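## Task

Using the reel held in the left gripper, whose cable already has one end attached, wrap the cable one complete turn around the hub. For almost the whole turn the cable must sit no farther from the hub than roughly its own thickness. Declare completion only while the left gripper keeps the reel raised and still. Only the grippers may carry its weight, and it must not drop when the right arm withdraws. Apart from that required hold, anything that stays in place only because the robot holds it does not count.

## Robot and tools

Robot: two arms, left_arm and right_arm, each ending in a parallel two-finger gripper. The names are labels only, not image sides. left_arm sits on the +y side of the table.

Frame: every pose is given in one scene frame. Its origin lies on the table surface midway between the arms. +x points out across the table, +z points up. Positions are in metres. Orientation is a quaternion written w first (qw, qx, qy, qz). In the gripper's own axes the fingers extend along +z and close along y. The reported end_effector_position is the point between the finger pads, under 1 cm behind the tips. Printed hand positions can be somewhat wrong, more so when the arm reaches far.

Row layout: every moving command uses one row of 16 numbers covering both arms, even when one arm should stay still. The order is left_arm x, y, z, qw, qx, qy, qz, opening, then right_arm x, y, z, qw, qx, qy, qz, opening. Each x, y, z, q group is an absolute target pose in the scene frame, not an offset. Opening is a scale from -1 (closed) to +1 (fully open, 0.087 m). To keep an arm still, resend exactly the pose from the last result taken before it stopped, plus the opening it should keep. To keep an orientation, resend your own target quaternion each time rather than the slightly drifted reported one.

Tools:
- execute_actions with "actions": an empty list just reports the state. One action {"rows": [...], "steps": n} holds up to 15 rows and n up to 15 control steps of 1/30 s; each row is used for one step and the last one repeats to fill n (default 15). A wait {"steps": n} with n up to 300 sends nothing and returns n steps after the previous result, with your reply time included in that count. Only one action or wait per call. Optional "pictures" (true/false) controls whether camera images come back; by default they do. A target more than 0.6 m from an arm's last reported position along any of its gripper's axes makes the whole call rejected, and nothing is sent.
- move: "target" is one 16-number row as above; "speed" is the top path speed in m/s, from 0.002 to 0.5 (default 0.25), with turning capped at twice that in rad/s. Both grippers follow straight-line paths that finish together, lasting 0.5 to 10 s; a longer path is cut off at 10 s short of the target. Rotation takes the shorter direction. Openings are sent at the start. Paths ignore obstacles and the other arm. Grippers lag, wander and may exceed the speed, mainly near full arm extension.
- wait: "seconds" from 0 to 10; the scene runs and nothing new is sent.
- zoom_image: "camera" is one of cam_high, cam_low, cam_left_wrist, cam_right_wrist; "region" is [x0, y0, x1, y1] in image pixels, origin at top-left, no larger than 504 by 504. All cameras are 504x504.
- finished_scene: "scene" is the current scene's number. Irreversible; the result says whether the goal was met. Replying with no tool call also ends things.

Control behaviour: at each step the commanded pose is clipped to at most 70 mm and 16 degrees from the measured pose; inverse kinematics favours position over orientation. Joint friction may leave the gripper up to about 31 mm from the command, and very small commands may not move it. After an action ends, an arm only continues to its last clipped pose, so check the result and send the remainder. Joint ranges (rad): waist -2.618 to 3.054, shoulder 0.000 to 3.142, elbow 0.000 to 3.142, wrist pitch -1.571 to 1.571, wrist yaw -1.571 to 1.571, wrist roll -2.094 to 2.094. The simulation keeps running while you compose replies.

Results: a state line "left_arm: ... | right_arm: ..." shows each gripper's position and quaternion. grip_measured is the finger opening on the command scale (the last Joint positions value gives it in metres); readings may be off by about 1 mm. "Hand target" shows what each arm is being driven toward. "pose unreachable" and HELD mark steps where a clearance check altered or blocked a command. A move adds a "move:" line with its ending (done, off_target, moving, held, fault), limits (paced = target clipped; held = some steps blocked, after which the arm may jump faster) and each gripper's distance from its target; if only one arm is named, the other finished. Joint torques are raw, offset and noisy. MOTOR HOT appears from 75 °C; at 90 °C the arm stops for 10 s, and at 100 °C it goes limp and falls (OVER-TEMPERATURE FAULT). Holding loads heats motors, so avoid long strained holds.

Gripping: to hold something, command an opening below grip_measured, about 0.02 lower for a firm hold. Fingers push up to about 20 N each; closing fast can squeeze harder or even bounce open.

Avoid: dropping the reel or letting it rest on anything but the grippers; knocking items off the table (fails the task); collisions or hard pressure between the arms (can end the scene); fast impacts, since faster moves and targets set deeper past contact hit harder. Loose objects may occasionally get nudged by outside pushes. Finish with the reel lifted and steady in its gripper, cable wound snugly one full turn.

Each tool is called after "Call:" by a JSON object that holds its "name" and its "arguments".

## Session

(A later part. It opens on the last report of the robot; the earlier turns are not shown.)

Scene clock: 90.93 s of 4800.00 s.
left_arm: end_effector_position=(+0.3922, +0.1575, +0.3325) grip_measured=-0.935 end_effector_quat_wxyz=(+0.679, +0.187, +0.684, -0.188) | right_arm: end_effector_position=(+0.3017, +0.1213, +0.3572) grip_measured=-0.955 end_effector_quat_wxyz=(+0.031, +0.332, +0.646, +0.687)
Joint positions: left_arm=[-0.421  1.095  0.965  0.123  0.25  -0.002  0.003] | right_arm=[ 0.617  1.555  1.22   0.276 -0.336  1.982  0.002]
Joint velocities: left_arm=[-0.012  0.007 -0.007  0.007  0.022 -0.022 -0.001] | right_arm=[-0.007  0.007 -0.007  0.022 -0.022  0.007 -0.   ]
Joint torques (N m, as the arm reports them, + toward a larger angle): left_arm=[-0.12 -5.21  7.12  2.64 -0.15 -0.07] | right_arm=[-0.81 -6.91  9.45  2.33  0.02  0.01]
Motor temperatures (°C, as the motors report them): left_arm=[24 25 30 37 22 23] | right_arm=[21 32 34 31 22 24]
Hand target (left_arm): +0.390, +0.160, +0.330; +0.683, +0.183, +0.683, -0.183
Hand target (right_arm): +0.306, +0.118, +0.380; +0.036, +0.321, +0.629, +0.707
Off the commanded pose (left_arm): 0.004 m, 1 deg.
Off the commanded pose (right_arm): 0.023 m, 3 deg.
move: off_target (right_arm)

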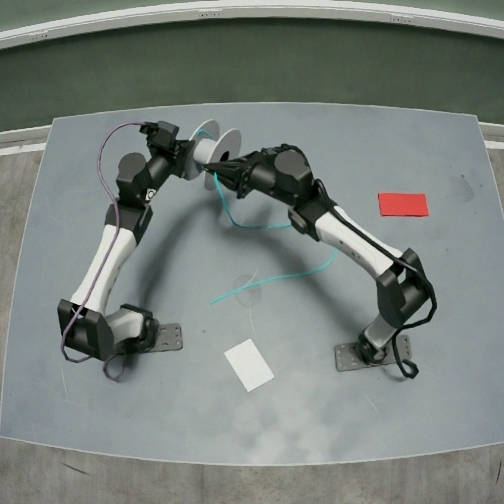

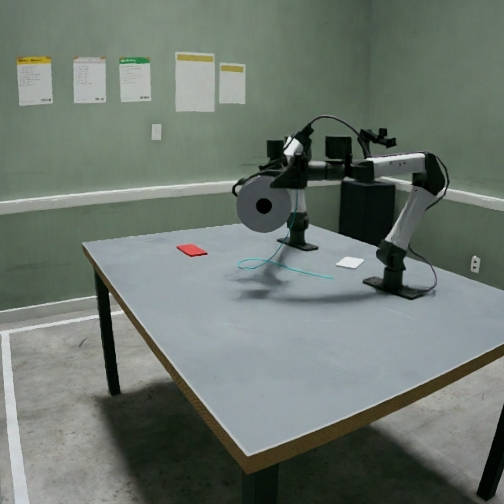

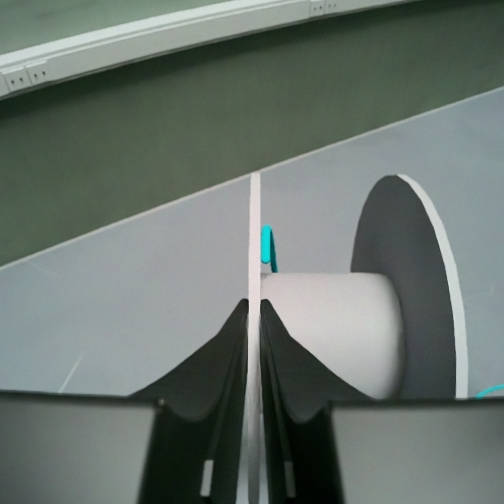

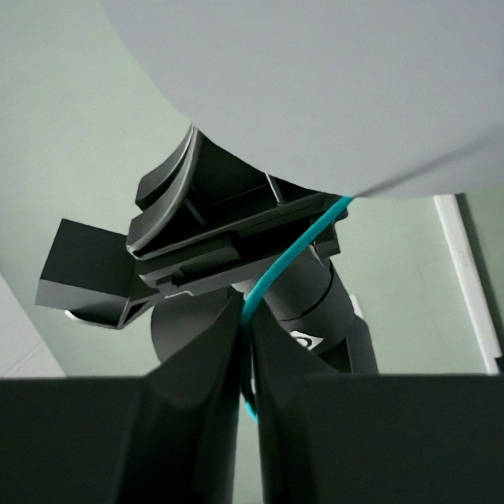

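Call:
{"name": "move", "arguments": {"target": [0.39,0.16,0.33,0.683,0.183,0.683,-0.183,-0.98,0.352,0.109,0.42,0.037,0.32,0.63,0.706,-0.925], "speed": 0.04}}

Scene clock: 97.93 s of 4800.00 s.
left_arm: end_effector_position=(+0.3931, +0.1572, +0.3383) grip_measured=-0.935 end_effector_quat_wxyz=(+0.687, +0.187, +0.676, -0.188) | right_arm: end_effector_position=(+0.3497, +0.1144, +0.3871) grip_measured=-0.925 end_effector_quat_wxyz=(+0.022, +0.342, +0.651, +0.677)
Joint positions: left_arm=[-0.421  1.095  0.965  0.146  0.25  -0.002  0.003] | right_arm=[ 0.518  1.68   1.495  0.095 -0.437  1.983  0.003]
Joint velocities: left_arm=[ 0.007 -0.002  0.007  0.022  0.037  0.051 -0.   ] | right_arm=[-0.017 -0.017  0.002  0.007  0.037 -0.037  0.001]
Joint torques (N m, as the arm reports them, + toward a larger angle): left_arm=[-0.11 -5.19  7.1   2.32 -0.15 -0.07] | right_arm=[-0.85 -8.41  9.8   2.45 -0.04 -0.02]
Motor temperatures (°C, as the motors report them): left_arm=[24 25 30 37 22 23] | right_arm=[21 32 35 31 22 24]
Hand target (left_arm): +0.390, +0.160, +0.330; +0.683, +0.183, +0.683, -0.183
Hand target (right_arm): +0.352, +0.108, +0.419; +0.037, +0.321, +0.630, +0.706
Off the commanded pose (left_arm): 0.009 m, 1 deg.
Off the commanded pose (right_arm): 0.033 m, 5 deg.
move: off_target (right_arm)

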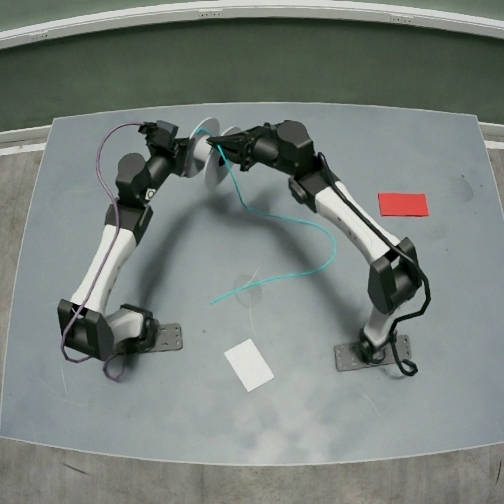

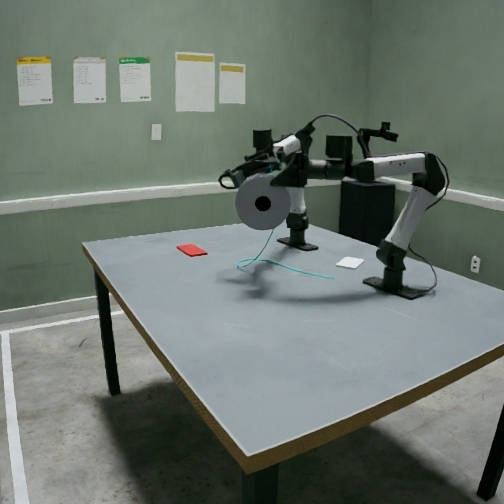

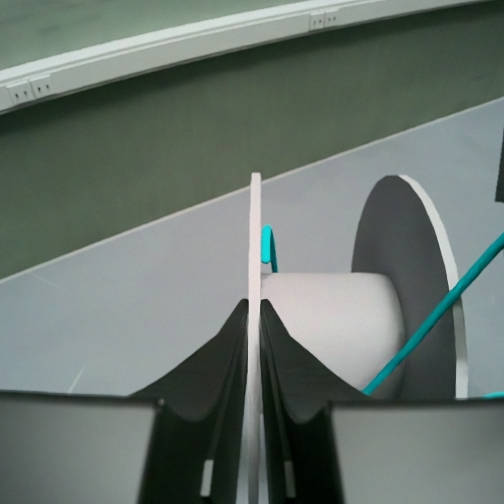

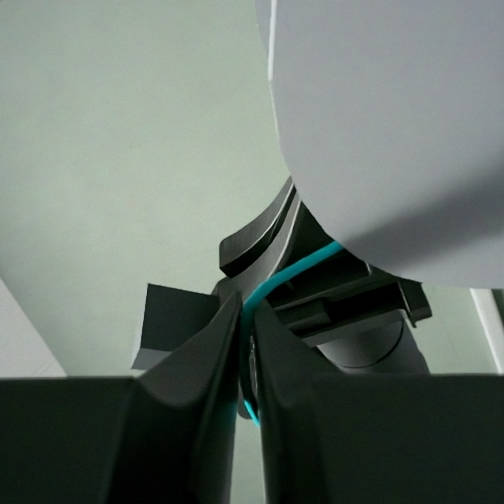

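Call:
{"name": "move", "arguments": {"target": [0.39,0.16,0.33,0.683,0.183,0.683,-0.183,-0.98,0.405,0.10,0.42,0.037,0.32,0.63,0.706,-0.88], "speed": 0.04}}

Scene clock: 104.03 s of 4800.00 s.
left_arm: end_effector_position=(+0.3939, +0.1581, +0.3401) grip_measured=-0.935 end_effector_quat_wxyz=(+0.691, +0.184, +0.674, -0.186) | right_arm: end_effector_position=(+0.3979, +0.1080, +0.3892) grip_measured=-0.880 end_effector_quat_wxyz=(+0.013, +0.336, +0.651, +0.680)
Joint positions: left_arm=[-0.421  1.095  0.965  0.154  0.244 -0.002  0.003] | right_arm=[ 0.432  1.834  1.681  0.065 -0.544  1.983  0.005]
Joint velocities: left_arm=[-0.017  0.012 -0.007 -0.007  0.007  0.037  0.001] | right_arm=[-0.002  0.002  0.007  0.022 -0.022 -0.022  0.   ]
Joint torques (N m, as the arm reports them, + toward a larger angle): left_arm=[-0.1  -5.23  7.06  2.21 -0.08 -0.07] | right_arm=[-1.17 -9.58  9.72  2.39  0.14 -0.01]
Motor temperatures (°C, as the motors report them): left_arm=[24 25 30 37 22 23] | right_arm=[21 32 36 32 22 24]
Hand target (left_arm): +0.390, +0.160, +0.330; +0.683, +0.183, +0.683, -0.183
Hand target (right_arm): +0.404, +0.099, +0.419; +0.037, +0.320, +0.630, +0.706
Off the commanded pose (left_arm): 0.011 m, 1 deg.
Off the commanded pose (right_arm): 0.033 m, 5 deg.
move: off_target (left_arm, right_arm)

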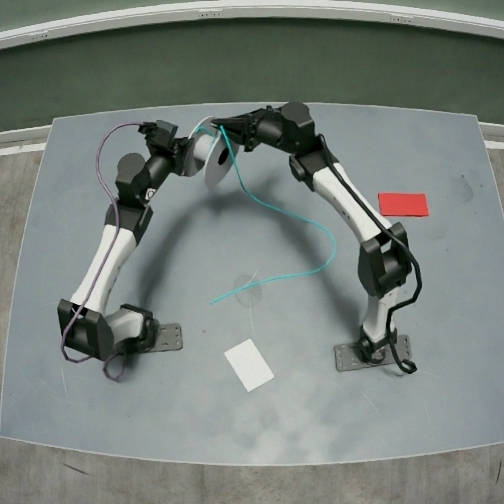

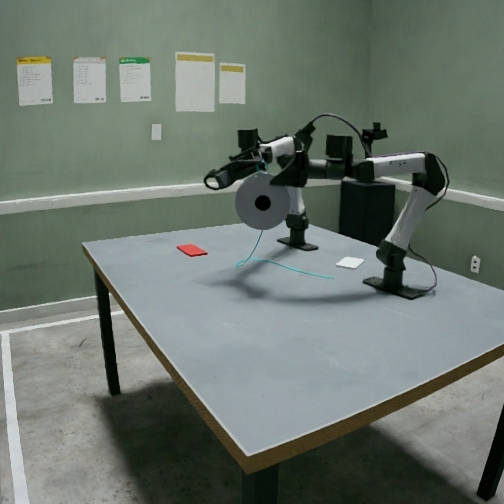

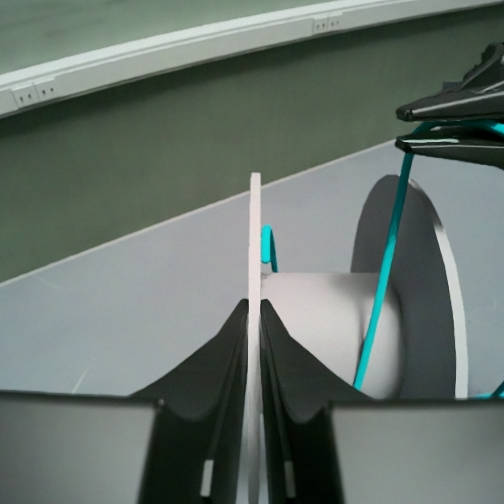

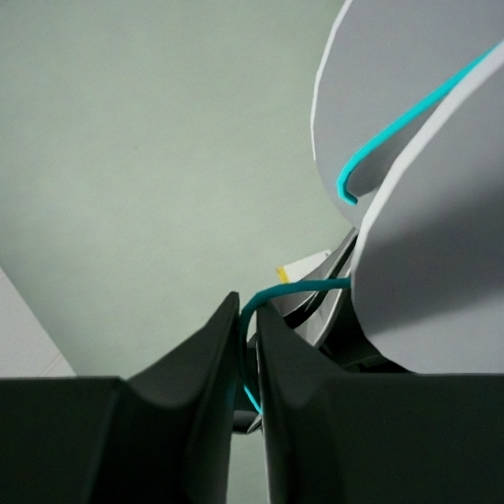

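Call:
{"name": "move", "arguments": {"target": [0.347,0.185,0.33,0.683,0.183,0.683,-0.183,-0.98,0.412,0.113,0.40,0.037,0.32,0.63,0.706,-0.8], "speed": 0.03}}

Scene clock: 108.27 s of 4800.00 s.
left_arm: end_effector_position=(+0.3516, +0.1837, +0.3383) grip_measured=-0.935 end_effector_quat_wxyz=(+0.687, +0.180, +0.680, -0.181) | right_arm: end_effector_position=(+0.4066, +0.1130, +0.3843) grip_measured=-0.800 end_effector_quat_wxyz=(+0.020, +0.327, +0.645, +0.690)
Joint positions: left_arm=[-0.362  0.903  0.89   0.022  0.289 -0.002  0.003] | right_arm=[ 0.432  1.87   1.682  0.135 -0.542  1.983  0.009]
Joint velocities: left_arm=[ 0.002 -0.012  0.002 -0.007  0.007 -0.007 -0.001] | right_arm=[ 0.007  0.007 -0.007 -0.051 -0.051  0.037  0.001]
Joint torques (N m, as the arm reports them, + toward a larger angle): left_arm=[ 0.69 -3.73  6.53  2.43  0.19 -0.08] | right_arm=[ 0.3  -9.3   8.62  2.32  0.3   0.  ]
Motor temperatures (°C, as the motors report them): left_arm=[24 26 30 37 22 23] | right_arm=[21 33 36 32 22 24]
Hand target (left_arm): +0.347, +0.185, +0.330; +0.683, +0.183, +0.683, -0.183
Hand target (right_arm): +0.411, +0.113, +0.400; +0.037, +0.320, +0.630, +0.706
Off the commanded pose (left_arm): 0.010 m, 1 deg.
Off the commanded pose (right_arm): 0.017 m, 3 deg.
move: off_target (right_arm)

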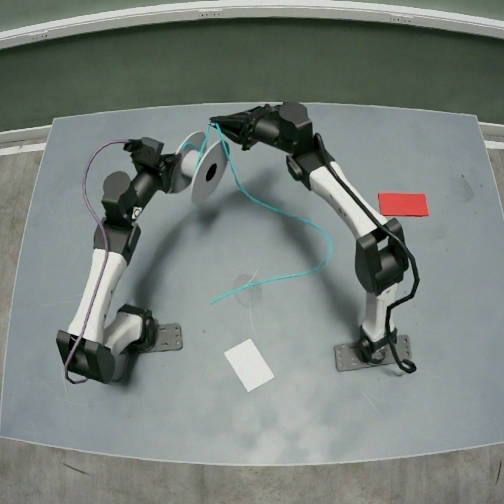

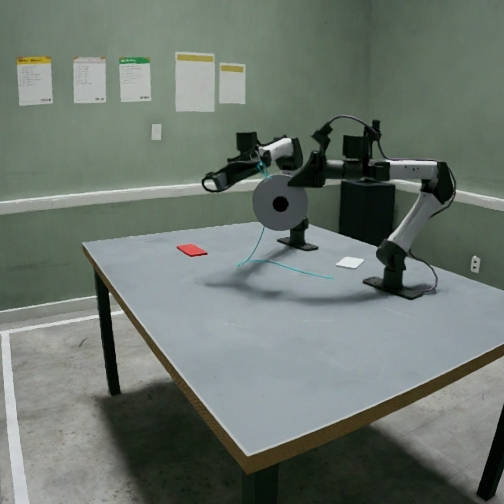

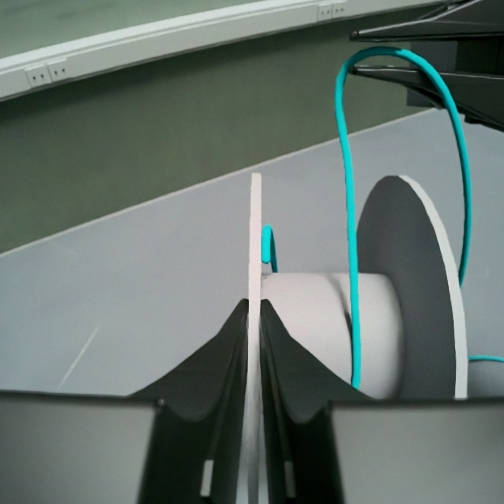

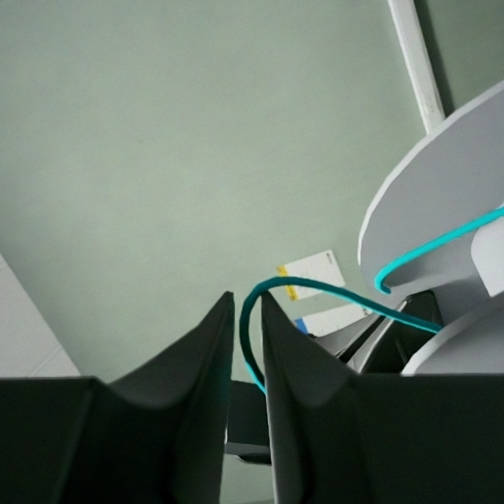

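Call:
{"name": "move", "arguments": {"target": [0.347,0.185,0.33,0.683,0.183,0.683,-0.183,-0.98,0.412,0.113,0.40,0.037,0.32,0.63,0.706,-0.93]}}

Call:
{"name": "move", "arguments": {"target": [0.305,0.209,0.34,0.683,0.183,0.683,-0.183,-0.98,0.412,0.113,0.335,0.037,0.32,0.63,0.706,-0.93], "speed": 0.03}}

Scene clock: 112.30 s of 4800.00 s.
left_arm: end_effector_position=(+0.3516, +0.1837, +0.3381) grip_measured=-0.935 end_effector_quat_wxyz=(+0.686, +0.180, +0.681, -0.182) | right_arm: end_effector_position=(+0.4061, +0.1131, +0.3835) grip_measured=-0.929 end_effector_quat_wxyz=(+0.018, +0.327, +0.646, +0.689)
Joint positions: left_arm=[-0.362  0.903  0.89   0.022  0.289 -0.002  0.003] | right_arm=[ 0.432  1.87   1.682  0.131 -0.545  1.983  0.003]
Joint velocities: left_arm=[ 0.017 -0.017 -0.002  0.007  0.037 -0.051 -0.   ] | right_arm=[-0.017 -0.007 -0.002 -0.022 -0.022 -0.022 -0.002]
Joint torques (N m, as the arm reports them, + toward a larger angle): left_arm=[ 0.56 -3.8   6.44  2.43  0.18 -0.07] | right_arm=[ 0.32 -9.29  8.64  2.41  0.31 -0.02]
Motor temperatures (°C, as the motors report them): left_arm=[24 26 30 37 22 23] | right_arm=[21 33 37 33 22 24]
Hand target (left_arm): +0.347, +0.185, +0.330; +0.683, +0.183, +0.683, -0.183
Hand target (right_arm): +0.411, +0.112, +0.400; +0.037, +0.320, +0.630, +0.706
Off the commanded pose (left_arm): 0.009 m, 1 deg.
Off the commanded pose (right_arm): 0.018 m, 4 deg.
move: off_target (right_arm)

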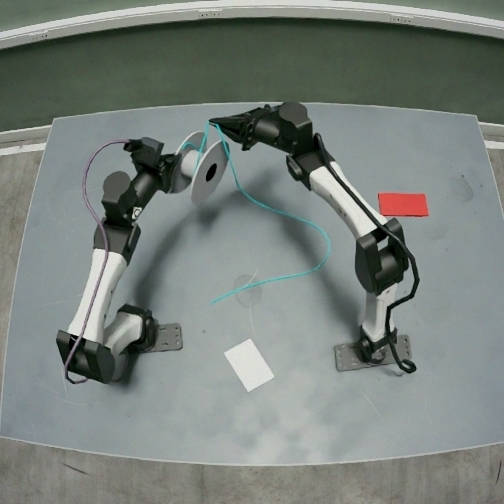

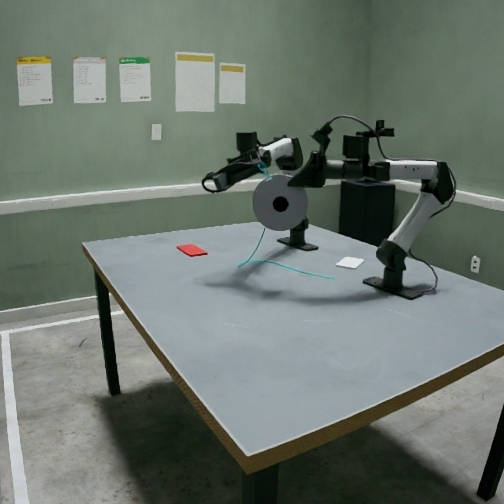

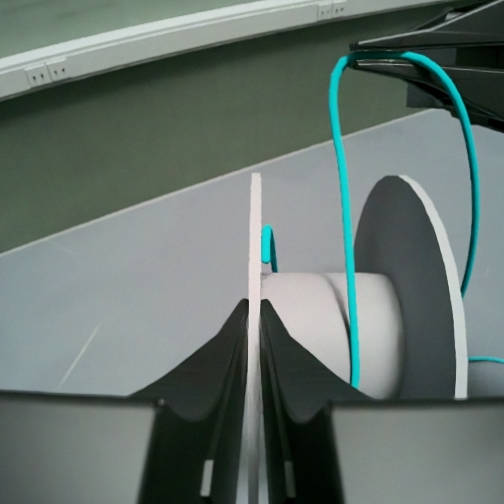

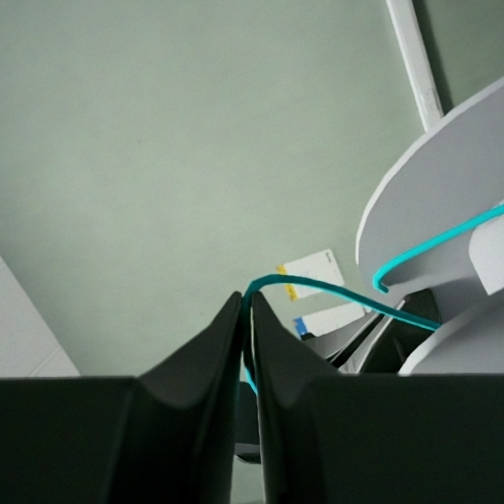

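Scene clock: 114.50 s of 4800.00 s.
left_arm: end_effector_position=(+0.3079, +0.2083, +0.3434) grip_measured=-0.935 end_effector_quat_wxyz=(+0.679, +0.181, +0.688, -0.183) | right_arm: end_effector_position=(+0.4082, +0.1118, +0.3450) grip_measured=-0.930 end_effector_quat_wxyz=(+0.037, +0.313, +0.631, +0.708)
Joint positions: left_arm=[-0.249  0.731  0.89  -0.17   0.405 -0.002  0.003] | right_arm=[ 0.432  1.88   1.488  0.399 -0.528  1.983  0.003]
Joint velocities: left_arm=[-0.012 -0.017 -0.007  0.007  0.007 -0.007  0.   ] | right_arm=[-0.022  0.002 -0.002 -0.037 -0.007  0.051 -0.   ]
Joint torques (N m, as the arm reports them, + toward a larger angle): left_arm=[ 0.7  -2.04  6.23  2.64  0.13 -0.08] | right_arm=[ 0.35 -9.05  5.63  2.16  0.15 -0.04]
Motor temperatures (°C, as the motors report them): left_arm=[24 25 30 37 22 23] | right_arm=[21 33 36 33 22 24]
Hand target (left_arm): +0.305, +0.209, +0.340; +0.683, +0.183, +0.683, -0.183
Hand target (right_arm): +0.411, +0.113, +0.335; +0.037, +0.320, +0.631, +0.706
Off the commanded pose (left_arm): 0.005 m, 1 deg.
Off the commanded pose (right_arm): 0.011 m, 1 deg.
move: off_target (right_arm)

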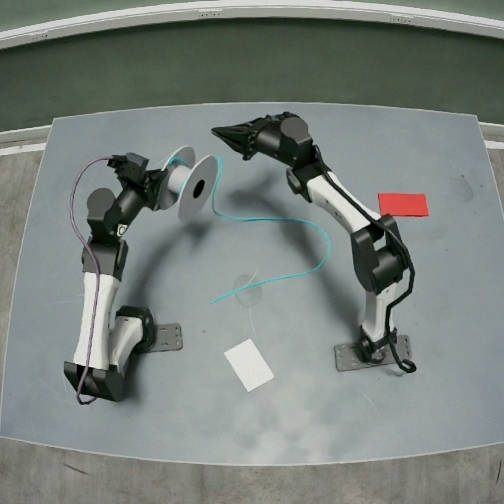

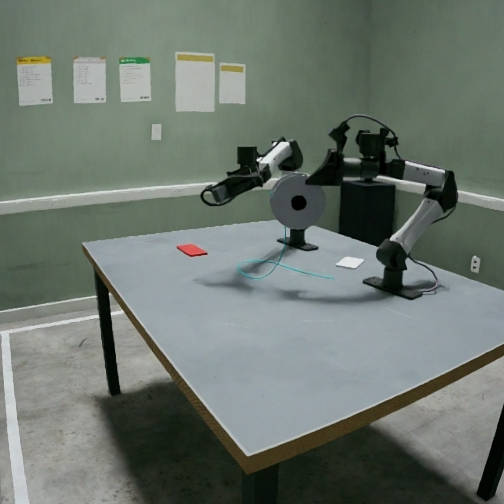

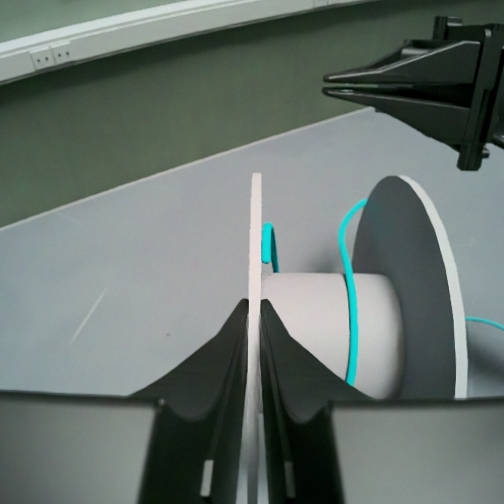

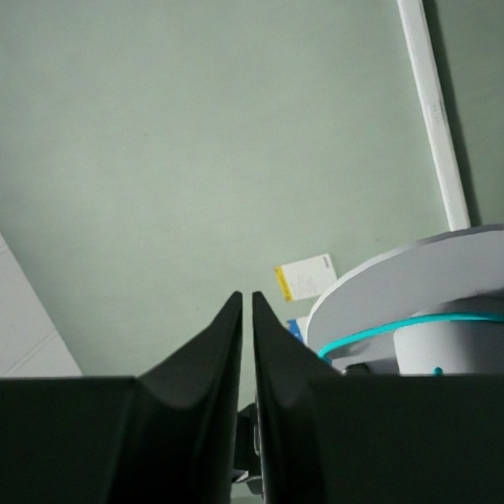

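Call:
{"name": "move", "arguments": {"target": [0.305,0.209,0.34,0.683,0.183,0.683,-0.183,-0.98,0.30,-0.12,0.30,0.612,-0.354,0.612,0.354,1], "speed": 0.3}}

Call:
{"name": "move", "arguments": {"target": [0.22,0.14,0.46,0.74,0.198,0.621,-0.166,-0.98,0.20,-0.13,0.25,0.612,-0.354,0.612,0.354,1], "speed": 0.08}}

Scene clock: 121.97 s of 4800.00 s.
left_arm: end_effector_position=(+0.3070, +0.2082, +0.3392) grip_measured=-0.935 end_effector_quat_wxyz=(+0.673, +0.180, +0.694, -0.184) | right_arm: end_effector_position=(+0.3063, -0.1198, +0.3058) grip_measured=+0.992 end_effector_quat_wxyz=(+0.611, -0.346, +0.613, +0.362)
Joint positions: left_arm=[-0.249  0.731  0.89  -0.188  0.406 -0.002  0.003] | right_arm=[-0.093  1.113  0.85   0.281 -1.043  0.037  0.087]
Joint velocities: left_arm=[-0.022 -0.002 -0.012 -0.007  0.051  0.022  0.   ] | right_arm=[-0.017 -0.022 -0.007  0.022 -0.051 -0.007 -0.001]
Joint torques (N m, as the arm reports them, + toward a larger angle): left_arm=[ 0.48 -2.15  6.21  2.85  0.12 -0.07] | right_arm=[-0.63 -4.49  5.66  1.59 -0.06 -0.16]
Motor temperatures (°C, as the motors report them): left_arm=[24 25 30 38 22 23] | right_arm=[21 34 36 33 22 24]
Hand target (left_arm): +0.305, +0.209, +0.340; +0.683, +0.183, +0.684, -0.183
Hand target (right_arm): +0.302, -0.123, +0.304; +0.613, -0.350, +0.611, +0.358
Off the commanded pose (left_arm): 0.002 m, 2 deg.
Off the commanded pose (right_arm): 0.009 m, 1 deg.
move: done

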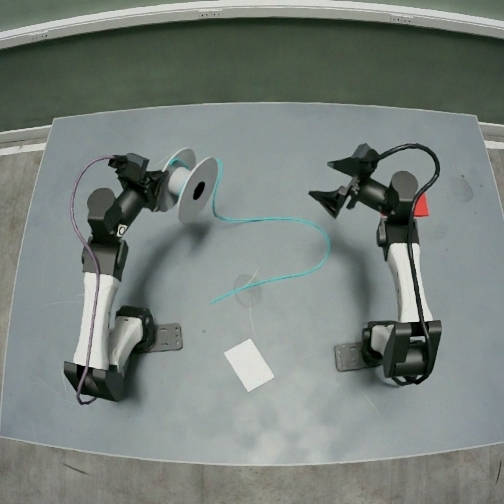

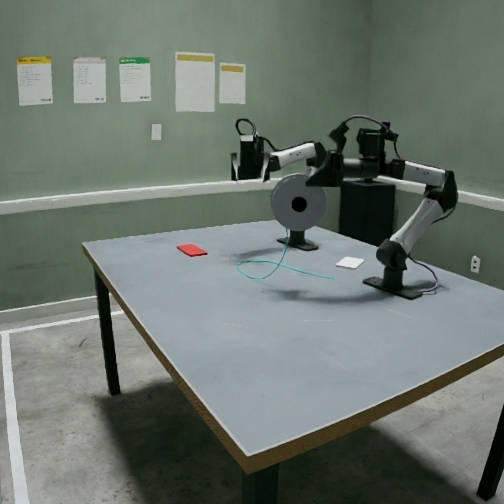

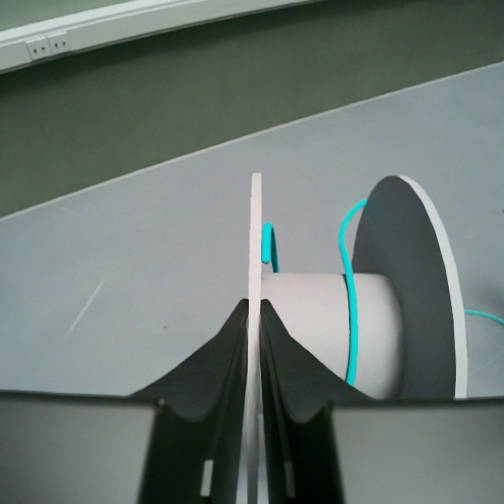

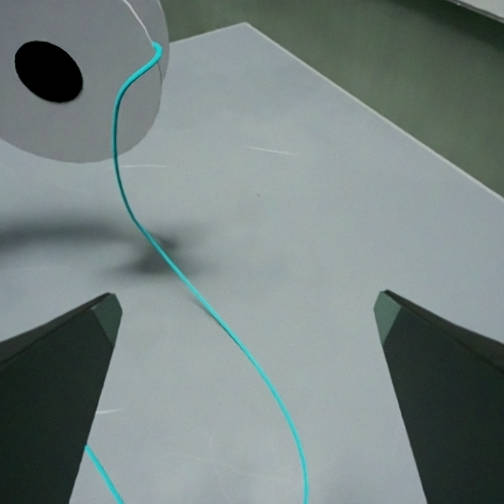

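Scene clock: 124.67 s of 4800.00 s.
left_arm: end_effector_position=(+0.2193, +0.1387, +0.4412) grip_measured=-0.935 end_effector_quat_wxyz=(+0.728, +0.218, +0.632, -0.151) | right_arm: end_effector_position=(+0.2023, -0.1294, +0.2572) grip_measured=+0.992 end_effector_quat_wxyz=(+0.612, -0.351, +0.612, +0.357)
Joint positions: left_arm=[-1.306  0.742  1.199 -0.326 -0.631  0.205  0.003] | right_arm=[-0.162  0.598  0.499  0.107 -1.114  0.015  0.087]
Joint velocities: left_arm=[-0.012 -0.002 -0.017 -0.081  0.022 -0.007 -0.001] | right_arm=[-0.002 -0.017  0.002  0.022  0.007 -0.007  0.002]
Joint torques (N m, as the arm reports them, + toward a larger angle): left_arm=[-0.49  2.16  9.88  2.7  -0.01 -0.05] | right_arm=[-0.56 -1.01  5.23  1.62 -0.05 -0.13]
Motor temperatures (°C, as the motors report them): left_arm=[24 25 31 38 22 23] | right_arm=[21 33 36 32 22 24]
Hand target (left_arm): +0.219, +0.139, +0.460; +0.741, +0.201, +0.619, -0.163
Hand target (right_arm): +0.200, -0.131, +0.252; +0.612, -0.353, +0.612, +0.355
Off the commanded pose (left_arm): 0.019 m, 3 deg.
Off the commanded pose (right_arm): 0.008 m, 0 deg.
move: off_target (left_arm)

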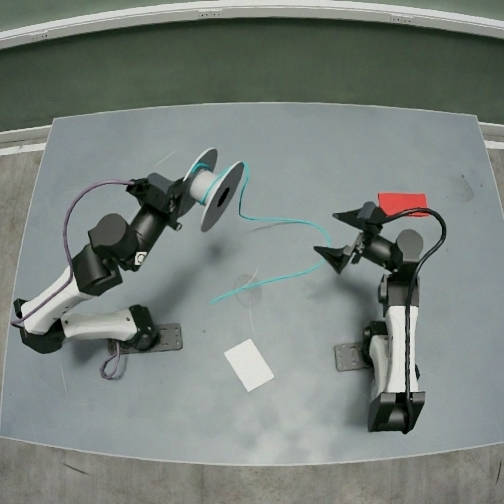

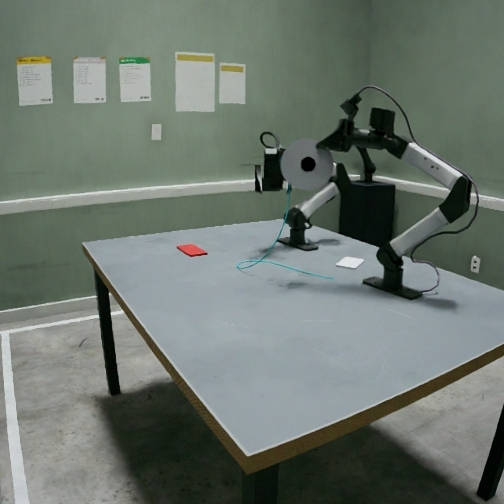

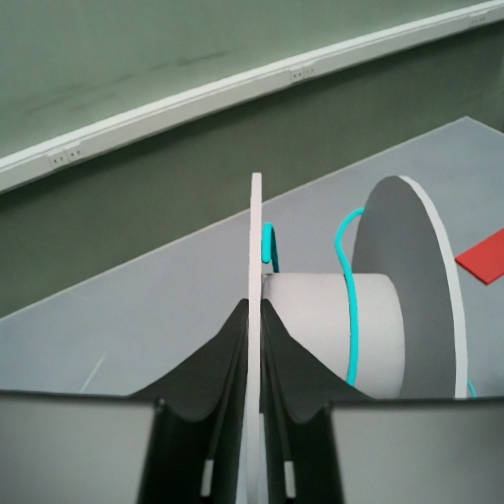

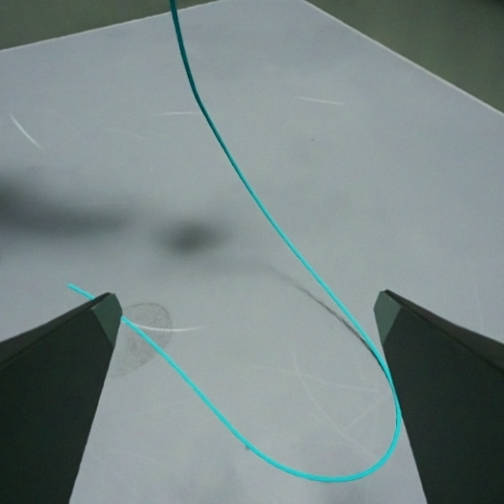

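Call:
{"name": "move", "arguments": {"target": [0.22,0.14,0.46,0.74,0.198,0.621,-0.166,-0.98,0.268,0.053,0.17,0.612,-0.354,0.612,0.354,1], "speed": 0.15}}

Call:
{"name": "move", "arguments": {"target": [0.22,0.14,0.46,0.74,0.198,0.621,-0.166,-0.98,0.268,0.053,0.17,0.612,-0.354,0.612,0.354,-0.93]}}

Scene clock: 130.27 s of 4800.00 s.
left_arm: end_effector_position=(+0.2194, +0.1390, +0.4401) grip_measured=-0.935 end_effector_quat_wxyz=(+0.727, +0.219, +0.633, -0.149) | right_arm: end_effector_position=(+0.2596, +0.0459, +0.1552) grip_measured=+0.992 end_effector_quat_wxyz=(+0.597, -0.359, +0.627, +0.349)
Joint positions: left_arm=[-1.306  0.742  1.199 -0.331 -0.632  0.206  0.003] | right_arm=[ 0.646  1.446  0.48   0.919 -0.305 -0.006  0.087]
Joint velocities: left_arm=[ 0.002  0.007  0.002  0.007 -0.022  0.022 -0.   ] | right_arm=[-0.017  0.002  0.022 -0.007 -0.095  0.022  0.001]
Joint torques (N m, as the arm reports them, + toward a larger angle): left_arm=[ 0.51  1.88  9.84  2.71  0.13 -0.18] | right_arm=[ 1.16 -3.83  7.71  2.21  0.15 -0.12]
Motor temperatures (°C, as the motors report them): left_arm=[24 25 31 38 22 23] | right_arm=[21 32 35 32 22 24]
Hand target (left_arm): +0.219, +0.141, +0.460; +0.740, +0.198, +0.621, -0.166
Hand target (right_arm): +0.264, +0.053, +0.166; +0.611, -0.360, +0.613, +0.349
Off the commanded pose (left_arm): 0.020 m, 4 deg.
Off the commanded pose (right_arm): 0.018 m, 3 deg.
move: off_target (left_arm, right_arm)

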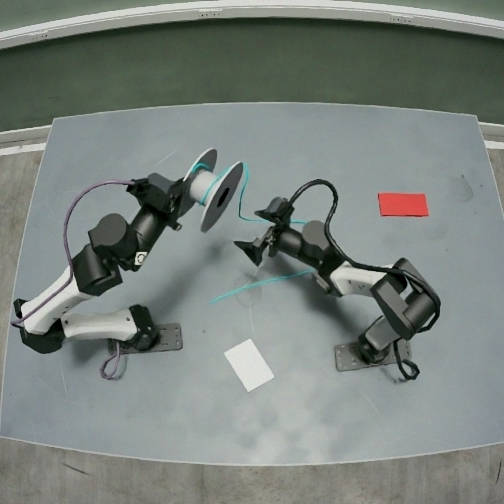

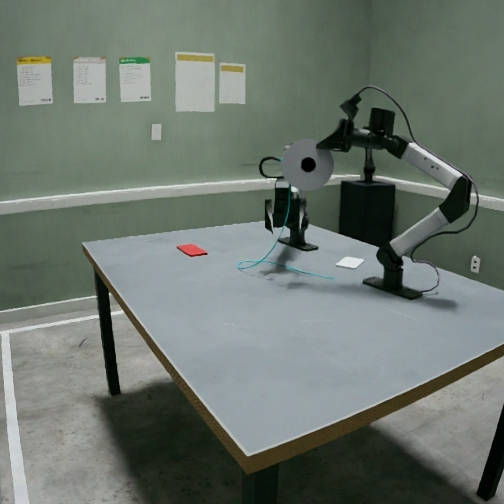

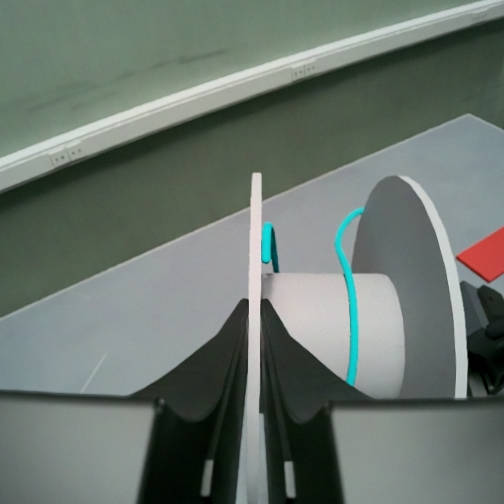

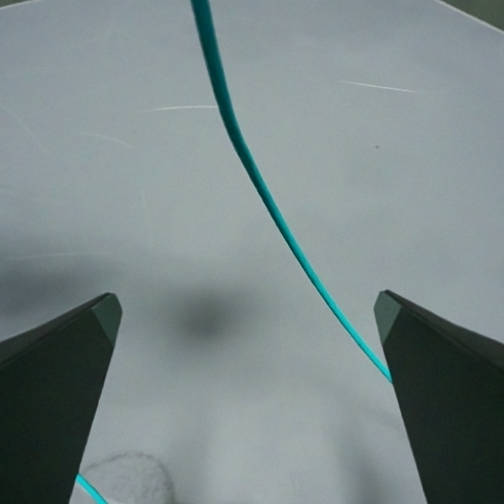

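Scene clock: 130.97 s of 4800.00 s.
left_arm: end_effector_position=(+0.2194, +0.1390, +0.4399) grip_measured=-0.935 end_effector_quat_wxyz=(+0.727, +0.220, +0.633, -0.149) | right_arm: end_effector_position=(+0.2600, +0.0463, +0.1576) grip_measured=-0.930 end_effector_quat_wxyz=(+0.600, -0.359, +0.624, +0.350)
Joint positions: left_arm=[-1.306  0.742  1.199 -0.332 -0.632  0.206  0.003] | right_arm=[ 0.646  1.446  0.48   0.929 -0.305 -0.006  0.003]
Joint velocities: left_arm=[-0.007 -0.017 -0.012 -0.007  0.037  0.007  0.001] | right_arm=[ 0.022  0.002 -0.022 -0.037 -0.022  0.066 -0.   ]
Joint torques (N m, as the arm reports them, + toward a larger angle): left_arm=[ 0.5   1.88  9.85  2.72  0.12 -0.18] | right_arm=[ 0.05 -3.59  8.31  2.16  0.04  0.03]
Motor temperatures (°C, as the motors report them): left_arm=[24 25 31 38 22 23] | right_arm=[21 32 35 32 22 24]
Hand target (left_arm): +0.219, +0.141, +0.459; +0.740, +0.198, +0.621, -0.166
Hand target (right_arm): +0.268, +0.053, +0.170; +0.612, -0.354, +0.612, +0.354
Off the commanded pose (left_arm): 0.020 m, 4 deg.
Off the commanded pose (right_arm): 0.016 m, 2 deg.
move: off_target (left_arm, right_arm)

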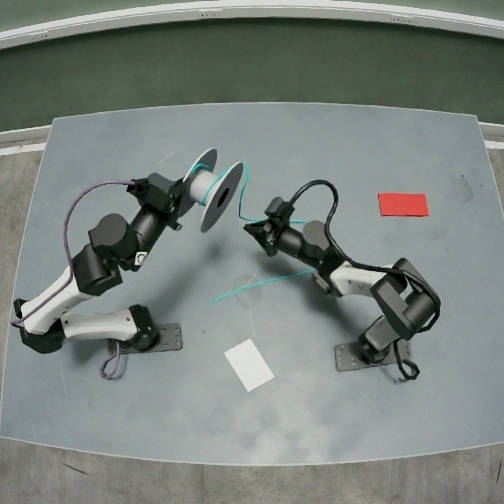

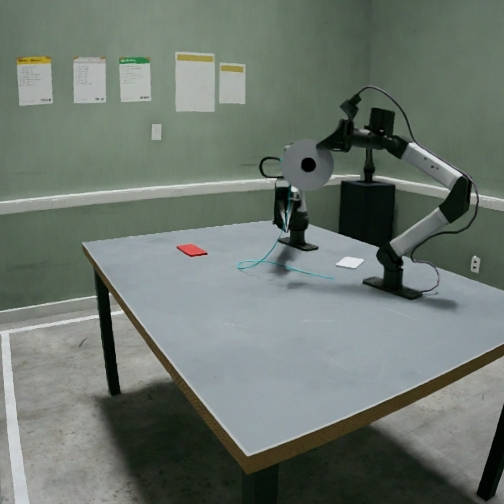

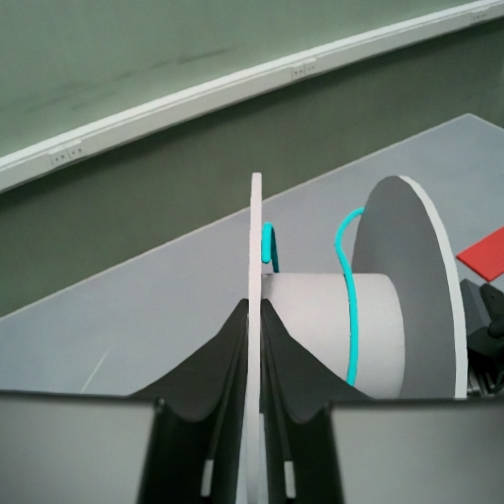

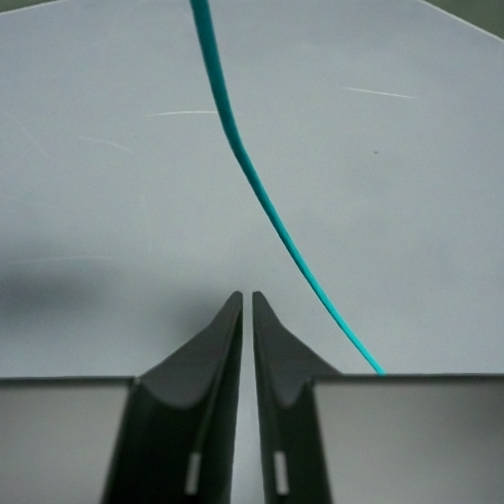

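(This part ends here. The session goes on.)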